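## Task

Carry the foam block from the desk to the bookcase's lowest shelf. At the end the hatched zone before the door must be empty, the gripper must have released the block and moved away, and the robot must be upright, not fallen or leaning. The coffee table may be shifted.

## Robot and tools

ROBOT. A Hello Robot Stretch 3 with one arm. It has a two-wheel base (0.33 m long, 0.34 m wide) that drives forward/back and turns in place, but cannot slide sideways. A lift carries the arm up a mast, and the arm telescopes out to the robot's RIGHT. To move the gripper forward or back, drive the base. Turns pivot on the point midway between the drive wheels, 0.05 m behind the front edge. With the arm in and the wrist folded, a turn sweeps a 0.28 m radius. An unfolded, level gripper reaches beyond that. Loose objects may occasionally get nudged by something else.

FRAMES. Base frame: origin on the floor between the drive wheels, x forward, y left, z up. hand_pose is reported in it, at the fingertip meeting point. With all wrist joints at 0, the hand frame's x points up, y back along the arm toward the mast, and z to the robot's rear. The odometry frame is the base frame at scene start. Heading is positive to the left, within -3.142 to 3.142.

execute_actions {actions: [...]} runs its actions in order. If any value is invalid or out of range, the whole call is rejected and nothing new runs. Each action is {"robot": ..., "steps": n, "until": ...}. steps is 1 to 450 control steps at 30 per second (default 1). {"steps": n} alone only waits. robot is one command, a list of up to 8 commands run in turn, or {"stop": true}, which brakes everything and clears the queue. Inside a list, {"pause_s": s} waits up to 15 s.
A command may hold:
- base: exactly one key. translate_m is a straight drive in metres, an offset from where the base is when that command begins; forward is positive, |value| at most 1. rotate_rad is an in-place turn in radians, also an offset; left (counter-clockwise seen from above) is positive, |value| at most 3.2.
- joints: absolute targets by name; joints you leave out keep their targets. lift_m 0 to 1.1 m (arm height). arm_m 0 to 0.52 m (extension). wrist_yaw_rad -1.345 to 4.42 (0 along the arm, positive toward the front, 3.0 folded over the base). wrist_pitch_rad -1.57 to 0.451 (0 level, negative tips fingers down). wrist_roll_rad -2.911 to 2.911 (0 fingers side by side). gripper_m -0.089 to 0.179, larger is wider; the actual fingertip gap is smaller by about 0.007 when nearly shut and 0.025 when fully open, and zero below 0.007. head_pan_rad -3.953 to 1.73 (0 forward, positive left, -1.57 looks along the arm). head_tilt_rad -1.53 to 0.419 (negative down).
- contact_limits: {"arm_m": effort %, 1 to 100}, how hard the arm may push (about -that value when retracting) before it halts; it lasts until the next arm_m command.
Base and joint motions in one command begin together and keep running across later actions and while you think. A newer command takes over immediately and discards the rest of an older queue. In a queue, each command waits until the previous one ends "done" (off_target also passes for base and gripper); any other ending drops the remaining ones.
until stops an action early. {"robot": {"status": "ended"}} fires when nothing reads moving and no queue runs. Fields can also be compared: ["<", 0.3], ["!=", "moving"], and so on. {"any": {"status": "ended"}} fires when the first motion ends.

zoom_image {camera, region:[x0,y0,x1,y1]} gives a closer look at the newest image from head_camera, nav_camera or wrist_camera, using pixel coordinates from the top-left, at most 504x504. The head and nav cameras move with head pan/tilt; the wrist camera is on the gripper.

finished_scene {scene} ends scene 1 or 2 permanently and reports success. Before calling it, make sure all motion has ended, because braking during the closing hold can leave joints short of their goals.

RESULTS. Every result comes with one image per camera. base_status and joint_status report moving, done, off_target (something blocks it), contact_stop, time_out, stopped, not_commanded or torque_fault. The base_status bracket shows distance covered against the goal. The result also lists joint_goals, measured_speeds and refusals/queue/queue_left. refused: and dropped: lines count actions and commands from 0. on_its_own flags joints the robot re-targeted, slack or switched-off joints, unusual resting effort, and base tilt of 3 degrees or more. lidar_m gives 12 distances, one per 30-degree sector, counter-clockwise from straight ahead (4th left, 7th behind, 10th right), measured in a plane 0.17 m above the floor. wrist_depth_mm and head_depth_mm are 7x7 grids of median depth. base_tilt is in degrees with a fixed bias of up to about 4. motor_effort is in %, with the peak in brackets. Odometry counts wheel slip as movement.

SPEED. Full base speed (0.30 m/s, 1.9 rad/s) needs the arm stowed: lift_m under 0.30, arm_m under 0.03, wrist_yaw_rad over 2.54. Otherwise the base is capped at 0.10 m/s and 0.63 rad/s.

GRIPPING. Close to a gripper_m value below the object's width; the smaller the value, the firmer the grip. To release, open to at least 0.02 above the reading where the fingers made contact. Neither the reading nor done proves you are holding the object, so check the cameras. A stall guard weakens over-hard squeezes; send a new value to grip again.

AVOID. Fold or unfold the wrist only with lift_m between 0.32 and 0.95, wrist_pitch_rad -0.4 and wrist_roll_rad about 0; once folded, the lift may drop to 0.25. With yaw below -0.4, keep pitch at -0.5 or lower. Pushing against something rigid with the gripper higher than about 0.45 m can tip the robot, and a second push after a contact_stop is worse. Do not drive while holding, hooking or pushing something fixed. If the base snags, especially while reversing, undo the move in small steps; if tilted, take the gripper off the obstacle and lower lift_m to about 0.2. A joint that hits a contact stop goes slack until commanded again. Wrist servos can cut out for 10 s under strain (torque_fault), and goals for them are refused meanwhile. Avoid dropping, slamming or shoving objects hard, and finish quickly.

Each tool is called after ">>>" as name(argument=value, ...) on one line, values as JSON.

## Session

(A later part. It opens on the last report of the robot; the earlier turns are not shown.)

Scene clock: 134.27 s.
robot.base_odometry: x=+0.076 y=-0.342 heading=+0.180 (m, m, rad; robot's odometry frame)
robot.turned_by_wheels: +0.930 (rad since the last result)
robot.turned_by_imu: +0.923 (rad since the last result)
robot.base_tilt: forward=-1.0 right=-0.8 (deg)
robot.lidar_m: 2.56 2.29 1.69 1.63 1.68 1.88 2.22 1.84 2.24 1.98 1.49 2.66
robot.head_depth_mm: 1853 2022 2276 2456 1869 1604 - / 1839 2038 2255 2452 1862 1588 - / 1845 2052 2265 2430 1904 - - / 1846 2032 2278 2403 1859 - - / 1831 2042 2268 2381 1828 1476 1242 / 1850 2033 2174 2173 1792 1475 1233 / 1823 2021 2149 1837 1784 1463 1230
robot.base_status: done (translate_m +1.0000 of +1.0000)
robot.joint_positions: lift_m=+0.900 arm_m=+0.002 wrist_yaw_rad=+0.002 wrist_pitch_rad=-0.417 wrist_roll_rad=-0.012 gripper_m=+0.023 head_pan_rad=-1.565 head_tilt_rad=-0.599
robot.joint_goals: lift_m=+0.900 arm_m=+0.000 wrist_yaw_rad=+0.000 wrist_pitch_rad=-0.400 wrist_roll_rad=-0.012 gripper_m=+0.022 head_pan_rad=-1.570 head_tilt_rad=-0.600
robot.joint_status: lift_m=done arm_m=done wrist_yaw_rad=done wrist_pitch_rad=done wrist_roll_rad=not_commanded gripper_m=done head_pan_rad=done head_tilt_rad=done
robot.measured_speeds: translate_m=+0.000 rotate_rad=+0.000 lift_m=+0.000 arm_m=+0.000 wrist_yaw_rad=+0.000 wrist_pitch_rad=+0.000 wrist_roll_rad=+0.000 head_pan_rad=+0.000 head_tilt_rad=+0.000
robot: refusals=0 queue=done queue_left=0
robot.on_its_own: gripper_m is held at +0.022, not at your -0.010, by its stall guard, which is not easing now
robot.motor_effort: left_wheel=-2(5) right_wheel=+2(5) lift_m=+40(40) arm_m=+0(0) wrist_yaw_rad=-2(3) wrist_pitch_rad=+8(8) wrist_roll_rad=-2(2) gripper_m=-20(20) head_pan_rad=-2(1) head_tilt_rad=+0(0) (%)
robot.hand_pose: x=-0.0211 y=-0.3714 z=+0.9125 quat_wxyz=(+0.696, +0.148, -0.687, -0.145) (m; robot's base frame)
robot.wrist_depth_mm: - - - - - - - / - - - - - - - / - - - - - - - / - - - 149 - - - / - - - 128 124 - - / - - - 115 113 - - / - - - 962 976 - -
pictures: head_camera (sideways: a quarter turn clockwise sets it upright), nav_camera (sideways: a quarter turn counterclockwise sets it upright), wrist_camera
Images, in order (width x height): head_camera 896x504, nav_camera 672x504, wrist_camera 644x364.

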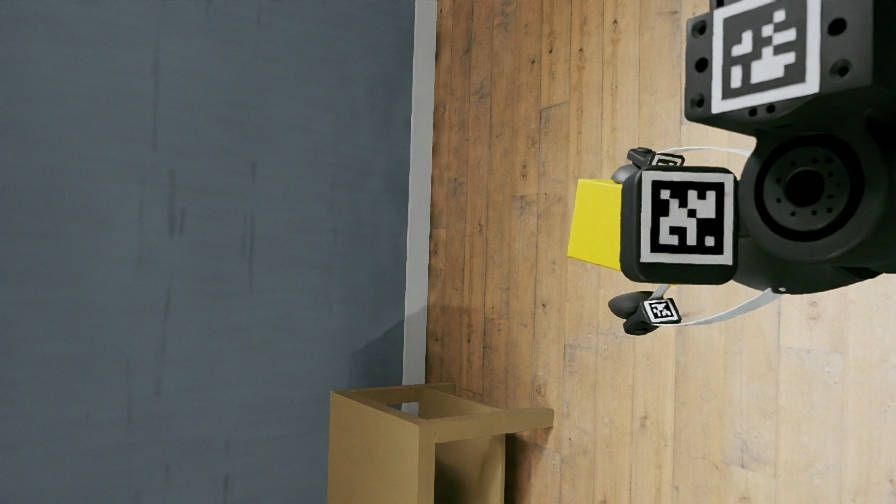

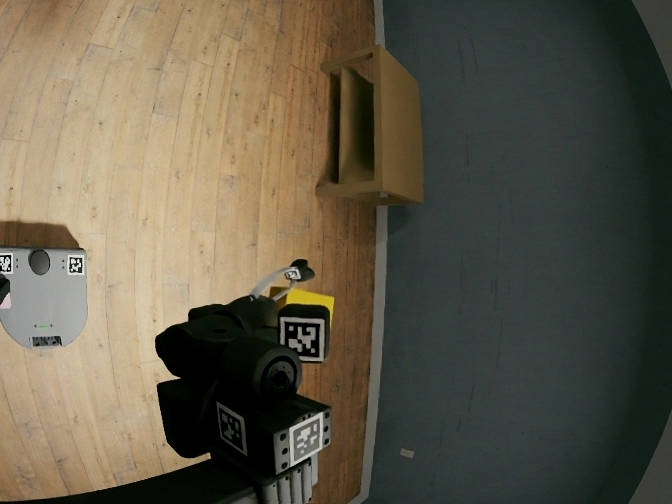

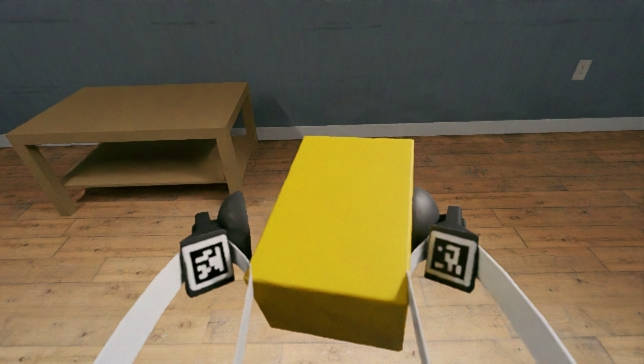

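>>> execute_actions(actions=[{"robot":[{"base":{"translate_m":1.0},"joints":{"lift_m":0.3}},{"base":{"translate_m":0.5}},{"base":{"rotate_rad":1.57}},{"base":{"translate_m":0.9}}],"steps":450,"until":{"robot":{"status":"ended"}}},{"steps":450,"until":{"robot":{"status":"ended"}}}])

Scene clock: 167.53 s.
robot.base_odometry: x=+1.396 y=+0.786 heading=+1.750 (m, m, rad; robot's odometry frame)
robot.turned_by_wheels: +1.570 (rad since the last result)
robot.turned_by_imu: +1.555 (rad since the last result)
robot.base_tilt: forward=-2.8 right=-0.5 (deg)
robot.lidar_m: 0.75 0.77 1.06 2.73 3.87 2.54 2.29 1.53 1.10 0.76 0.96 0.78
robot.head_depth_mm: 876 969 1078 1221 1417 1521 1267 / 872 964 1058 1215 1412 1501 1261 / 870 931 931 1037 1172 1378 1256 / 867 933 1023 1161 1183 1328 1255 / 867 926 1023 1160 1176 1324 1242 / 861 920 1021 1155 1166 1317 1242 / 857 907 1022 1153 1158 1316 1237
robot.base_status: moving (translate_m +0.8730 of +0.9000)
robot.joint_positions: lift_m=+0.300 arm_m=+0.002 wrist_yaw_rad=+0.002 wrist_pitch_rad=-0.418 wrist_roll_rad=-0.012 gripper_m=+0.023 head_pan_rad=-1.565 head_tilt_rad=-0.599
robot.joint_goals: lift_m=+0.300 arm_m=+0.000 wrist_yaw_rad=+0.000 wrist_pitch_rad=-0.400 wrist_roll_rad=-0.012 gripper_m=+0.022 head_pan_rad=-1.570 head_tilt_rad=-0.600
robot.joint_status: lift_m=done arm_m=done wrist_yaw_rad=done wrist_pitch_rad=done wrist_roll_rad=not_commanded gripper_m=done head_pan_rad=done head_tilt_rad=done
robot.measured_speeds: translate_m=+0.093 rotate_rad=-0.001 lift_m=+0.000 arm_m=+0.000 wrist_yaw_rad=+0.000 wrist_pitch_rad=+0.000 wrist_roll_rad=+0.000 head_pan_rad=+0.000 head_tilt_rad=+0.000
robot: refusals=0 queue=running queue_left=0
robot.on_its_own: gripper_m is held at +0.022, not at your -0.010, by its stall guard, which is not easing now
robot.motor_effort: left_wheel=-3(7) right_wheel=+1(5) lift_m=+24(38) arm_m=+0(0) wrist_yaw_rad=-3(1) wrist_pitch_rad=+9(8) wrist_roll_rad=-1(1) gripper_m=-19(19) head_pan_rad=-1(2) head_tilt_rad=+0(1) (%)
robot.hand_pose: x=-0.0211 y=-0.3713 z=+0.3129 quat_wxyz=(+0.696, +0.149, -0.687, -0.146) (m; robot's base frame)
robot.wrist_depth_mm: 669 690 667 680 677 726 732 / 725 746 755 745 749 791 808 / 705 739 704 698 800 823 836 / 609 614 614 149 646 689 675 / 602 599 589 127 124 574 564 / 511 506 473 115 114 481 482 / 441 436 432 405 406 422 422
pictures: head_camera (sideways: a quarter turn clockwise sets it upright), nav_camera (sideways: a quarter turn counterclockwise sets it upright), wrist_camera
Images, in order (width x height): head_camera 896x504, nav_camera 672x504, wrist_camera 644x364.

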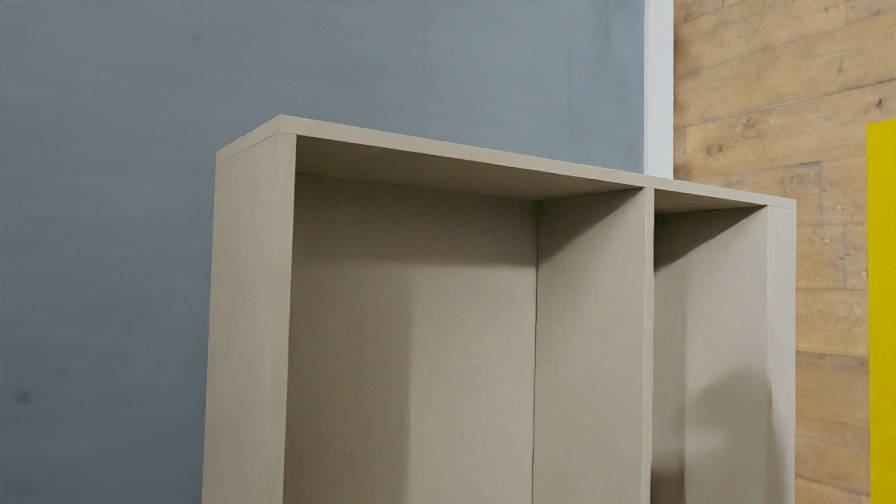

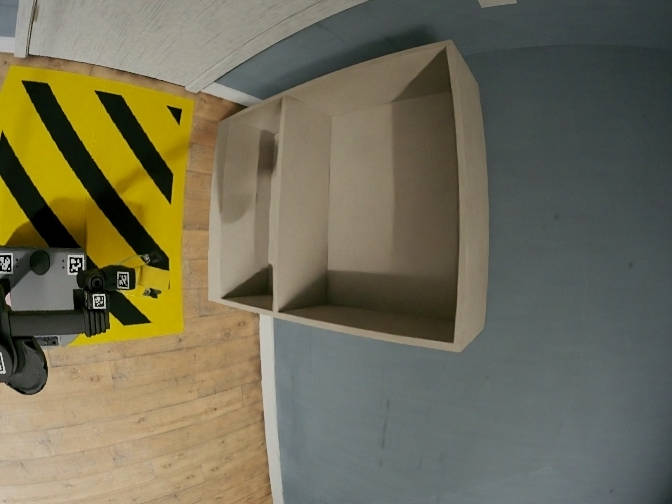

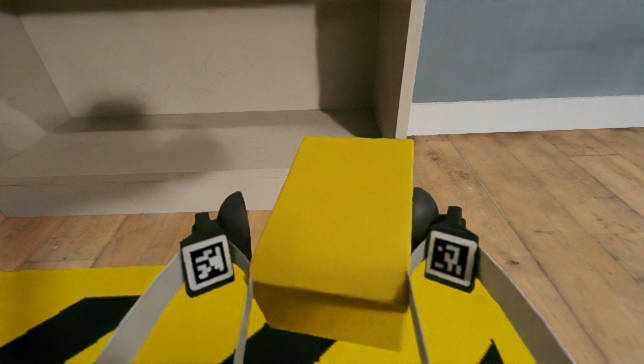

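>>> execute_actions(actions=[{"steps":100,"until":{"robot":{"status":"ended"}}},{"robot":[{"base":{"translate_m":0.3},"joints":{"lift_m":0.2}},{"joints":{"arm_m":0.3}}],"steps":450,"until":{"robot":{"status":"ended"}}}])

Scene clock: 179.07 s.
robot.base_odometry: x=+1.338 y=+1.107 heading=+1.750 (m, m, rad; robot's odometry frame)
robot.turned_by_wheels: +0.000 (rad since the last result)
robot.turned_by_imu: -0.004 (rad since the last result)
robot.base_tilt: forward=-1.1 right=-0.9 (deg)
robot.lidar_m: 0.42 0.44 0.61 1.57 3.86 2.83 2.62 1.52 0.88 1.00 0.62 0.44
robot.head_depth_mm: 868 934 1027 1154 1167 1261 1270 / 865 926 1024 1162 1199 1344 1254 / 862 923 1022 1160 1203 1338 1264 / 861 918 1017 1155 1189 1327 - / 857 916 1020 1156 1171 1326 1244 / 855 915 1018 1151 1167 1316 1235 / 851 902 883 958 1065 1356 1236
robot.base_status: done (translate_m +0.3000 of +0.3000)
robot.joint_positions: lift_m=+0.200 arm_m=+0.300 wrist_yaw_rad=+0.001 wrist_pitch_rad=-0.418 wrist_roll_rad=-0.012 gripper_m=+0.023 head_pan_rad=-1.565 head_tilt_rad=-0.599
robot.joint_goals: lift_m=+0.200 arm_m=+0.300 wrist_yaw_rad=+0.000 wrist_pitch_rad=-0.400 wrist_roll_rad=-0.012 gripper_m=+0.022 head_pan_rad=-1.570 head_tilt_rad=-0.600
robot.joint_status: lift_m=done arm_m=done wrist_yaw_rad=done wrist_pitch_rad=done wrist_roll_rad=not_commanded gripper_m=done head_pan_rad=done head_tilt_rad=done
robot.measured_speeds: translate_m=+0.000 rotate_rad=+0.000 lift_m=+0.000 arm_m=+0.000 wrist_yaw_rad=+0.000 wrist_pitch_rad=+0.000 wrist_roll_rad=+0.000 head_pan_rad=+0.000 head_tilt_rad=+0.000
robot: refusals=0 queue=done queue_left=0
robot.on_its_own: gripper_m is held at +0.022, not at your -0.010, by its stall guard, which is not easing now
robot.motor_effort: left_wheel=-2(2) right_wheel=+2(5) lift_m=+24(25) arm_m=+3(4) wrist_yaw_rad=-2(2) wrist_pitch_rad=+9(8) wrist_roll_rad=-2(2) gripper_m=-20(19) head_pan_rad=-1(3) head_tilt_rad=+0(0) (%)
robot.hand_pose: x=-0.0212 y=-0.6690 z=+0.2129 quat_wxyz=(+0.696, +0.148, -0.687, -0.146) (m; robot's base frame)
robot.wrist_depth_mm: 374 411 408 410 411 419 416 / 372 451 449 451 451 456 455 / 374 477 481 479 471 466 455 / 361 393 389 149 345 371 364 / 323 318 316 128 124 305 300 / 307 307 308 115 113 311 314 / 336 335 331 311 313 324 322
pictures: head_camera (sideways: a quarter turn clockwise sets it upright), nav_camera (sideways: a quarter turn counterclockwise sets it upright), wrist_camera
Images, in order (width x height): head_camera 896x504, nav_camera 672x504, wrist_camera 644x364.

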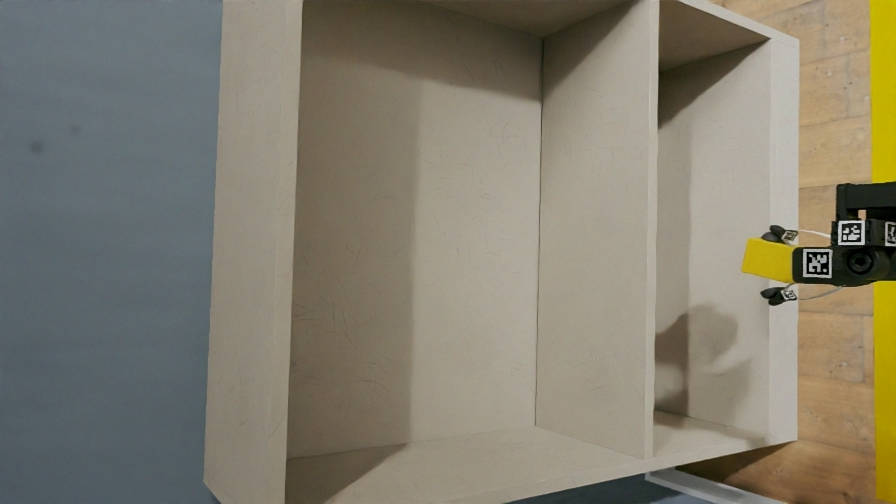

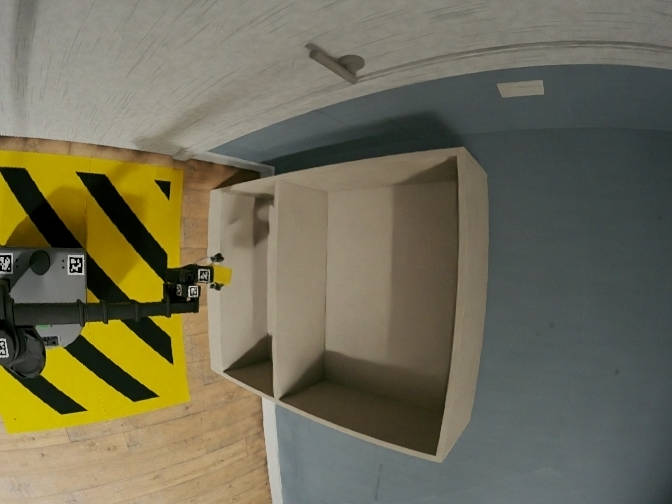

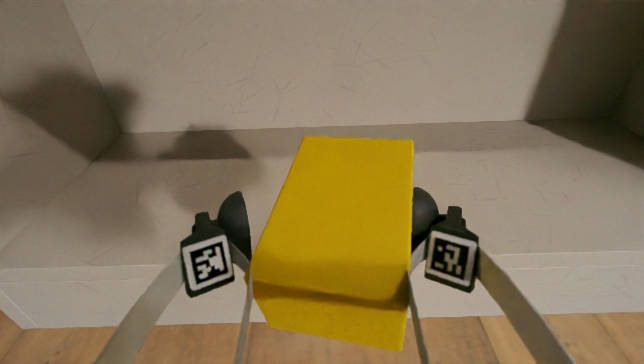

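>>> execute_actions(actions=[{"robot":[{"joints":{"arm_m":0.46}},{"joints":{"lift_m":0.15}}],"steps":450,"until":{"robot":{"status":"ended"}}}])

Scene clock: 184.93 s.
robot.base_odometry: x=+1.338 y=+1.107 heading=+1.750 (m, m, rad; robot's odometry frame)
robot.turned_by_wheels: +0.000 (rad since the last result)
robot.turned_by_imu: -0.002 (rad since the last result)
robot.base_tilt: forward=-1.0 right=-0.9 (deg)
robot.lidar_m: 0.42 0.44 0.61 1.57 3.87 2.83 2.61 1.52 0.88 0.77 0.62 0.44
robot.head_depth_mm: 867 928 1029 1152 1166 1268 1259 / 864 929 1026 1159 1201 1346 1258 / 862 927 1023 1160 1194 1333 1251 / 861 920 1018 1154 1178 1318 1213 / 856 918 1021 1149 1173 1317 1243 / 855 918 1016 1148 1168 1314 1236 / 848 904 884 962 1059 1345 1228
robot.base_status: done (translate_m +0.3000 of +0.3000)
robot.joint_positions: lift_m=+0.150 arm_m=+0.460 wrist_yaw_rad=+0.001 wrist_pitch_rad=-0.418 wrist_roll_rad=-0.012 gripper_m=+0.023 head_pan_rad=-1.565 head_tilt_rad=-0.599
robot.joint_goals: lift_m=+0.150 arm_m=+0.460 wrist_yaw_rad=+0.000 wrist_pitch_rad=-0.400 wrist_roll_rad=-0.012 gripper_m=+0.022 head_pan_rad=-1.570 head_tilt_rad=-0.600
robot.joint_status: lift_m=done arm_m=done wrist_yaw_rad=done wrist_pitch_rad=done wrist_roll_rad=not_commanded gripper_m=done head_pan_rad=done head_tilt_rad=done
robot.measured_speeds: translate_m=+0.000 rotate_rad=+0.000 lift_m=+0.000 arm_m=+0.000 wrist_yaw_rad=+0.000 wrist_pitch_rad=+0.000 wrist_roll_rad=+0.000 head_pan_rad=+0.000 head_tilt_rad=+0.000
robot: refusals=0 queue=done queue_left=0
robot.on_its_own: gripper_m is held at +0.022, not at your -0.010, by its stall guard, which is not easing now
robot.motor_effort: left_wheel=-1(2) right_wheel=+2(2) lift_m=+24(23) arm_m=+2(3) wrist_yaw_rad=-2(1) wrist_pitch_rad=+9(8) wrist_roll_rad=-1(2) gripper_m=-20(20) head_pan_rad=-3(2) head_tilt_rad=+0(0) (%)
robot.hand_pose: x=-0.0212 y=-0.8290 z=+0.1629 quat_wxyz=(+0.696, +0.148, -0.687, -0.146) (m; robot's base frame)
robot.wrist_depth_mm: 266 266 267 266 268 268 270 / 290 292 293 293 294 295 297 / 322 323 322 317 319 327 324 / 311 305 302 149 268 288 282 / 250 249 245 128 124 237 234 / 212 211 196 115 113 201 201 / 183 182 180 169 169 175 174
pictures: head_camera (sideways: a quarter turn clockwise sets it upright), nav_camera (sideways: a quarter turn counterclockwise sets it upright), wrist_camera
Images, in order (width x height): head_camera 896x504, nav_camera 672x504, wrist_camera 644x364.

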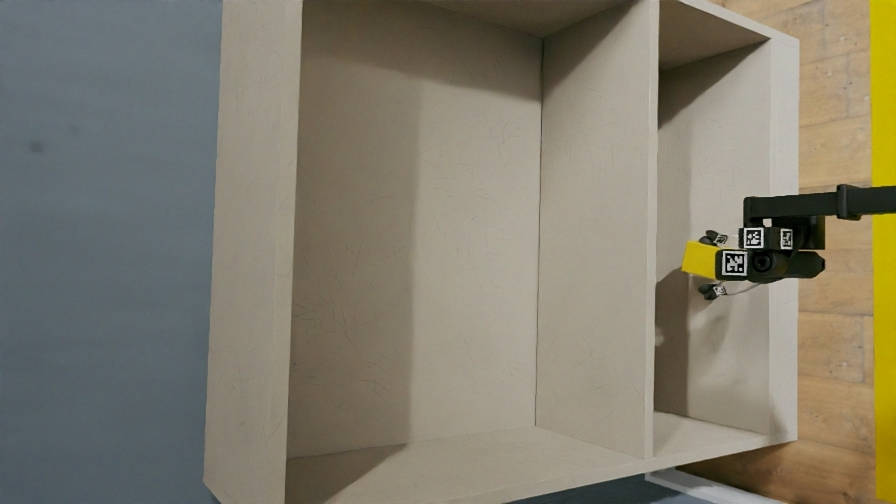

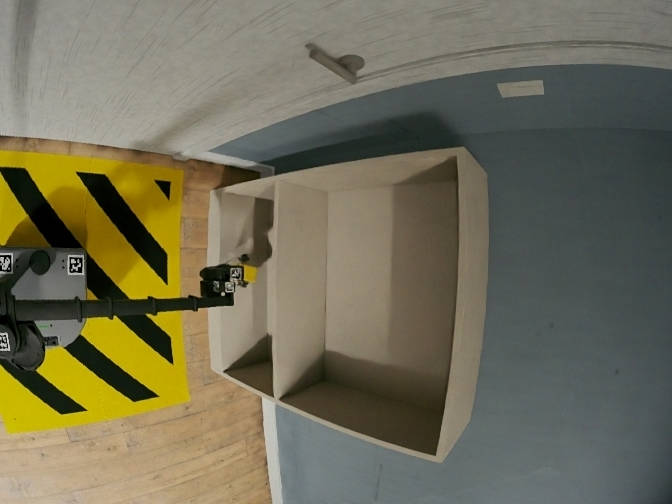

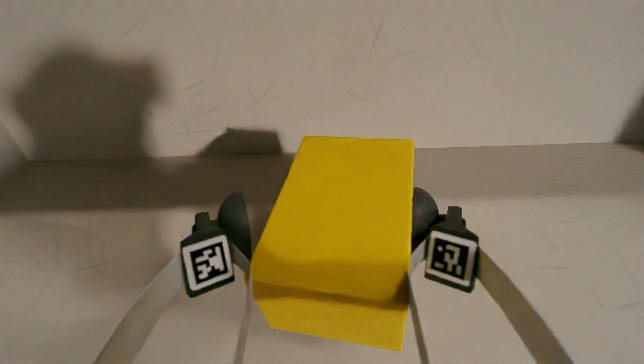

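>>> execute_actions(actions=[{"robot":[{"joints":{"gripper_m":0.15}},{"joints":{"arm_m":0}},{"base":{"translate_m":-1.0}}],"steps":450,"until":{"robot":{"status":"ended"}}},{"steps":450,"until":{"robot":{"status":"ended"}}}])

Scene clock: 204.97 s.
robot.base_odometry: x=+1.516 y=+0.123 heading=+1.750 (m, m, rad; robot's odometry frame)
robot.turned_by_wheels: +0.000 (rad since the last result)
robot.turned_by_imu: -0.003 (rad since the last result)
robot.base_tilt: forward=-1.0 right=-0.8 (deg)
robot.lidar_m: 1.42 1.48 1.99 3.31 3.35 1.94 1.62 1.55 1.14 1.06 0.90 1.43
robot.head_depth_mm: 888 983 1094 1251 1434 1502 1269 / 887 978 1090 1232 1441 1502 1263 / 886 978 1087 1235 1423 1490 1252 / 881 975 1088 1228 1425 1491 1255 / 879 974 1081 1229 1416 1475 1248 / 875 966 1073 1220 1411 1476 1240 / 876 964 1078 1215 1406 1461 1230
robot.base_status: done (translate_m -1.0000 of -1.0000)
robot.joint_positions: lift_m=+0.150 arm_m=+0.002 wrist_yaw_rad=+0.001 wrist_pitch_rad=-0.418 wrist_roll_rad=-0.012 gripper_m=+0.150 head_pan_rad=-1.565 head_tilt_rad=-0.599
robot.joint_goals: lift_m=+0.150 arm_m=+0.000 wrist_yaw_rad=+0.000 wrist_pitch_rad=-0.400 wrist_roll_rad=-0.012 gripper_m=+0.150 head_pan_rad=-1.570 head_tilt_rad=-0.600
robot.joint_status: lift_m=done arm_m=done wrist_yaw_rad=done wrist_pitch_rad=done wrist_roll_rad=not_commanded gripper_m=done head_pan_rad=done head_tilt_rad=done
robot.measured_speeds: translate_m=+0.000 rotate_rad=+0.000 lift_m=+0.000 arm_m=+0.000 wrist_yaw_rad=+0.000 wrist_pitch_rad=+0.000 wrist_roll_rad=+0.000 head_pan_rad=+0.000 head_tilt_rad=+0.000
robot: refusals=0 queue=done queue_left=0
robot.motor_effort: left_wheel=-2(7) right_wheel=+2(3) lift_m=+24(24) arm_m=-3(1) wrist_yaw_rad=-2(1) wrist_pitch_rad=+9(9) wrist_roll_rad=-1(1) gripper_m=+1(83) head_pan_rad=-2(3) head_tilt_rad=+0(0) (%)
robot.hand_pose: x=-0.0213 y=-0.3716 z=+0.1629 quat_wxyz=(+0.696, +0.148, -0.687, -0.146) (m; robot's base frame)
robot.wrist_depth_mm: 611 735 724 740 740 740 761 / 608 761 770 769 754 764 760 / 598 617 607 587 584 568 568 / 484 485 470 462 462 455 443 / 394 409 386 381 377 - 368 / 332 310 327 323 321 310 315 / 297 284 283 281 278 276 273
pictures: head_camera (sideways: a quarter turn clockwise sets it upright), nav_camera (sideways: a quarter turn counterclockwise sets it upright), wrist_camera
Images, in order (width x height): head_camera 896x504, nav_camera 672x504, wrist_camera 644x364.

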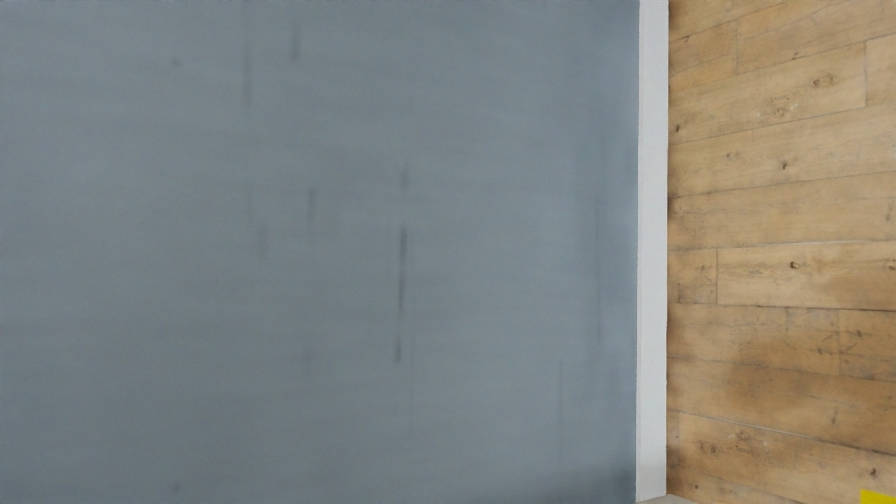

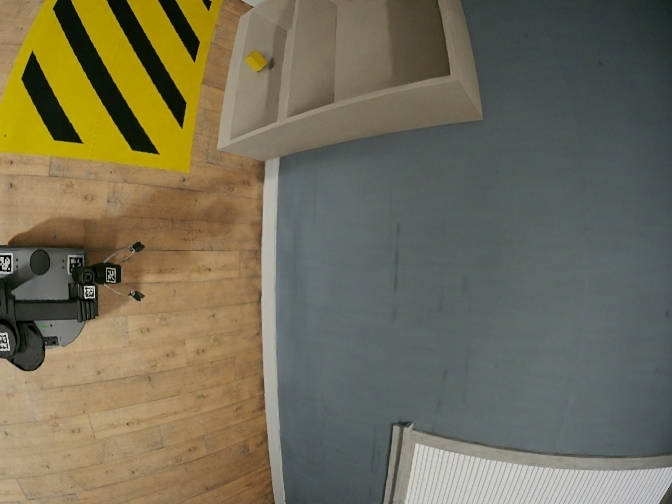

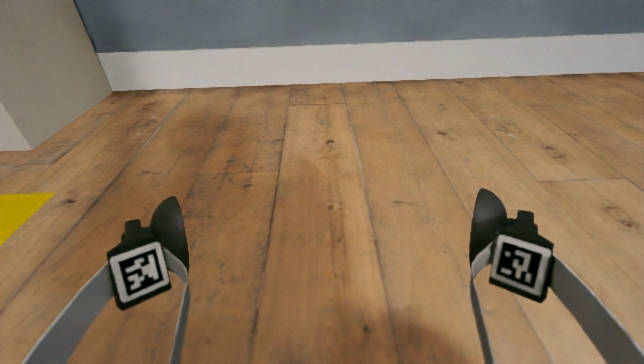

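>>> finished_scene(scene=2)

The scene is finished: the task was done.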